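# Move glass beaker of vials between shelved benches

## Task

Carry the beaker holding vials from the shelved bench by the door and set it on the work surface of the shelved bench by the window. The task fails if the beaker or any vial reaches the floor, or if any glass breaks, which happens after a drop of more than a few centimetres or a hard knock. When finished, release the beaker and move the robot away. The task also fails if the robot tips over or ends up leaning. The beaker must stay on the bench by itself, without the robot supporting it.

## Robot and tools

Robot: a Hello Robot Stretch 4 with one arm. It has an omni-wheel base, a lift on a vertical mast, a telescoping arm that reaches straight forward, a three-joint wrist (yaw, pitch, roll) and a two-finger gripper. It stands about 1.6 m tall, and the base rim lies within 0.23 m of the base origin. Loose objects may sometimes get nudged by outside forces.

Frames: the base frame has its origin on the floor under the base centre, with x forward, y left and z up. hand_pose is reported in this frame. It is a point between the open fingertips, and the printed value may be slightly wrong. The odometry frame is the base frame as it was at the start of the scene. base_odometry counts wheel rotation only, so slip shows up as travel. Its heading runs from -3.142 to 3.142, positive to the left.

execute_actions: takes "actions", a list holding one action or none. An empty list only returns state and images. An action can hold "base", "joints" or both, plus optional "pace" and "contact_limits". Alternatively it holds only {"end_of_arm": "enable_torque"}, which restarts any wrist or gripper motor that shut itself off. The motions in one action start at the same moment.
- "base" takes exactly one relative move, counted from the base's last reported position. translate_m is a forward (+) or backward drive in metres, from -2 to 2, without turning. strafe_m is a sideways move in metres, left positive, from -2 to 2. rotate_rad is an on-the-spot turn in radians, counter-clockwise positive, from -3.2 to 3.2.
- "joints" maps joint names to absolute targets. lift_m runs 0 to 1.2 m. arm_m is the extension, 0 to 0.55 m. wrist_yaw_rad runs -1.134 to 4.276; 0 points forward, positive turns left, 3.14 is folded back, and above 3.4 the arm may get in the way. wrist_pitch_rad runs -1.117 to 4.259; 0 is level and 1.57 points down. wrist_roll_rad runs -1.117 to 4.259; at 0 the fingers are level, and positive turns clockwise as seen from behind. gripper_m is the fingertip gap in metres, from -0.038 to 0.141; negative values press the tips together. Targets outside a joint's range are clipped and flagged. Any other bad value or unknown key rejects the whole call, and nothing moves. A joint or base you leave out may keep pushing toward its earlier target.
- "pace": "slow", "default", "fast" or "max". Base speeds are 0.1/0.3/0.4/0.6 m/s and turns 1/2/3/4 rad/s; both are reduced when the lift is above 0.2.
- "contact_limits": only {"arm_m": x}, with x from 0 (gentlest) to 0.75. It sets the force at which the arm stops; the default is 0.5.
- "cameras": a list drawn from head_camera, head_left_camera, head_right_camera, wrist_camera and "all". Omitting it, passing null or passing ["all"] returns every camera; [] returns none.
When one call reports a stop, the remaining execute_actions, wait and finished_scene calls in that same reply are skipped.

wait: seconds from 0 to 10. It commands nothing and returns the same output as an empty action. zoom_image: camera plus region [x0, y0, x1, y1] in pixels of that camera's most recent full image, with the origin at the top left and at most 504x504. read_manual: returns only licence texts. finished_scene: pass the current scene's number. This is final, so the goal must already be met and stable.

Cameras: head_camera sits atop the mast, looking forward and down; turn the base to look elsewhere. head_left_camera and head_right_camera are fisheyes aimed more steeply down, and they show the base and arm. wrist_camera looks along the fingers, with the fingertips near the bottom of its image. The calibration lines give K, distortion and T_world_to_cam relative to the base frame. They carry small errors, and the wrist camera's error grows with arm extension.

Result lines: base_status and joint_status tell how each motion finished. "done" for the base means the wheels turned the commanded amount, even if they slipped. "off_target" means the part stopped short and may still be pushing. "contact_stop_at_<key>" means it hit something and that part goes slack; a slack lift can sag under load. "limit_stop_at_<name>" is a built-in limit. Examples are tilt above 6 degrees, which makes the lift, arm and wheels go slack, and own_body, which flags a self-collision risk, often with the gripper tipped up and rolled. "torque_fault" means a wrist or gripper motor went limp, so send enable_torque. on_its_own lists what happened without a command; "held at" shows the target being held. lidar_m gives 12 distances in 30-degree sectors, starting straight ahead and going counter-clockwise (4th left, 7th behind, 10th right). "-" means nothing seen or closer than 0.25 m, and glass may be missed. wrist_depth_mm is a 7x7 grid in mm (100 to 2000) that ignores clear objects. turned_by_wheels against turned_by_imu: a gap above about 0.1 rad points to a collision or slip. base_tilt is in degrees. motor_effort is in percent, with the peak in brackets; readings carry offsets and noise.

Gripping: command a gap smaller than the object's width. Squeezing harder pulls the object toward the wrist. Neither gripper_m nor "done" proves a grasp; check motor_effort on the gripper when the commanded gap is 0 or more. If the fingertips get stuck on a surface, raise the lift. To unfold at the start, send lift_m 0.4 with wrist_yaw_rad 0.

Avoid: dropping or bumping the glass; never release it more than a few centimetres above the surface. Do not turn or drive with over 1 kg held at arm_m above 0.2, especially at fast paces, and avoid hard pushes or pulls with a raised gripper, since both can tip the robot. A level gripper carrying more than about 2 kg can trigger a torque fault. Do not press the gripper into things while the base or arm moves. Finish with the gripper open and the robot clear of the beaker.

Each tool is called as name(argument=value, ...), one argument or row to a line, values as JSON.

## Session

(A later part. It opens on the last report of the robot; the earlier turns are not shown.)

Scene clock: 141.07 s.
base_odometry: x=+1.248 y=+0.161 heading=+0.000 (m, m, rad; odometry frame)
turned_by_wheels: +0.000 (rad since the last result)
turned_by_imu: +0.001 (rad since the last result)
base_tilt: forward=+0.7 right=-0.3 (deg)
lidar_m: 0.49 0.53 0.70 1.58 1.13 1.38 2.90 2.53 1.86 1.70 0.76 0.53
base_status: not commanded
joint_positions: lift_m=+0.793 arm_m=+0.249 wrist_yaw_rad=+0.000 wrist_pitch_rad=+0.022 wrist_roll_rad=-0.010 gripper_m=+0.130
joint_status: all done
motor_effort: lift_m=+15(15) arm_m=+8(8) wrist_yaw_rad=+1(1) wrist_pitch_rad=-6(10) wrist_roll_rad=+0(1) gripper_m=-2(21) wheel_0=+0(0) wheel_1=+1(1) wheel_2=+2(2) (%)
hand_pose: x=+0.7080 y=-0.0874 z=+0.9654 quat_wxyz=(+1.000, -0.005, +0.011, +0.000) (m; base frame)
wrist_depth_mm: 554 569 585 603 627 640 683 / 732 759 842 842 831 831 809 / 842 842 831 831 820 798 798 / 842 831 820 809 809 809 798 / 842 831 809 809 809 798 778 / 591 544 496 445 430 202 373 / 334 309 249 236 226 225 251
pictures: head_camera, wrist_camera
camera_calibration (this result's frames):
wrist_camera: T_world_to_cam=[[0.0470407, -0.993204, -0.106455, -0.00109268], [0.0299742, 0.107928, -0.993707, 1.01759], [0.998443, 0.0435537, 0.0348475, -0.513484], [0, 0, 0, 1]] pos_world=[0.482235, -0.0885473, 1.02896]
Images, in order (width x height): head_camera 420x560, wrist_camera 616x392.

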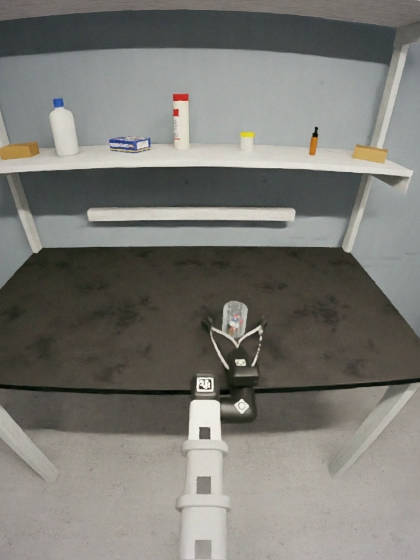

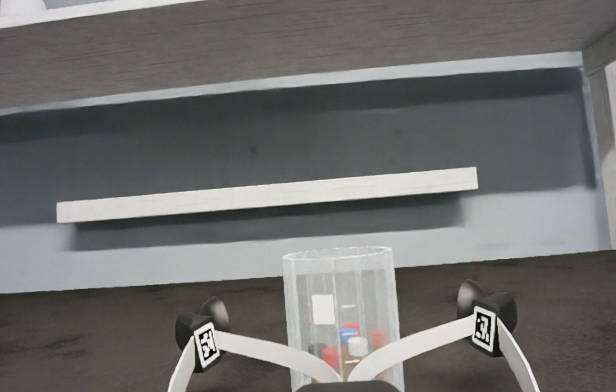

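Released. Retract and back away.

execute_actions(
  actions=[
    {"base": {"translate_m": -0.4}, "joints": {"arm_m": 0.0}, "pace": "fast"},
  ],
  cameras=["head_camera", "wrist_camera"],
)

Scene clock: 145.40 s.
base_odometry: x=+0.848 y=+0.161 heading=+0.000 (m, m, rad; odometry frame)
turned_by_wheels: +0.000 (rad since the last result)
turned_by_imu: +0.003 (rad since the last result)
base_tilt: forward=+0.7 right=-0.3 (deg)
lidar_m: 0.89 0.94 1.68 1.00 1.01 1.33 2.53 2.39 1.81 1.76 1.80 0.95
base_status: done
joint_positions: lift_m=+0.793 arm_m=+0.001 wrist_yaw_rad=+0.000 wrist_pitch_rad=+0.021 wrist_roll_rad=-0.010 gripper_m=+0.130
joint_status: all done
motor_effort: lift_m=+15(15) arm_m=-7(9) wrist_yaw_rad=+3(0) wrist_pitch_rad=-7(5) wrist_roll_rad=+0(2) gripper_m=+0(0) wheel_0=+1(6) wheel_1=-1(8) wheel_2=-2(11) (%)
hand_pose: x=+0.4606 y=-0.0875 z=+0.9655 quat_wxyz=(+1.000, -0.005, +0.011, +0.000) (m; base frame)
wrist_depth_mm: 1537 1308 1366 1430 1464 1464 1464 / 1499 1499 1499 1464 1430 1464 1464 / 1430 1366 1464 1397 1430 1397 1397 / 1499 1464 1464 1464 1430 1397 1397 / 1464 1499 1397 1366 1098 904 809 / 723 707 683 691 683 201 1366 / 1430 1464 1430 1430 1397 1397 1366
pictures: head_camera, wrist_camera
camera_calibration (this result's frames):
wrist_camera: T_world_to_cam=[[0.0468269, -0.993216, -0.106438, 0.0105611], [0.0303535, 0.107921, -0.993696, 1.0249], [0.998442, 0.0433009, 0.0352011, -0.266864], [0, 0, 0, 1]] pos_world=[0.234844, -0.0885632, 1.02896]
Images, in order (width x height): head_camera 420x560, wrist_camera 616x392.

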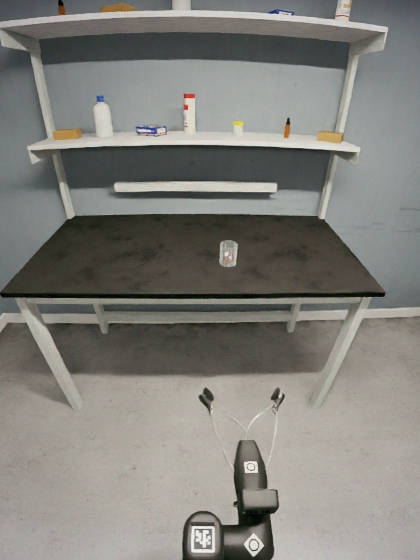

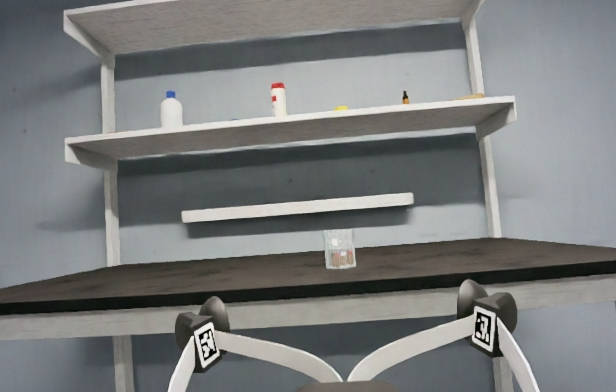

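The beaker is standing upright on the window bench, so I'm ending scene 1.

finished_scene(
  scene=1,
)

The scene is finished: the task was done.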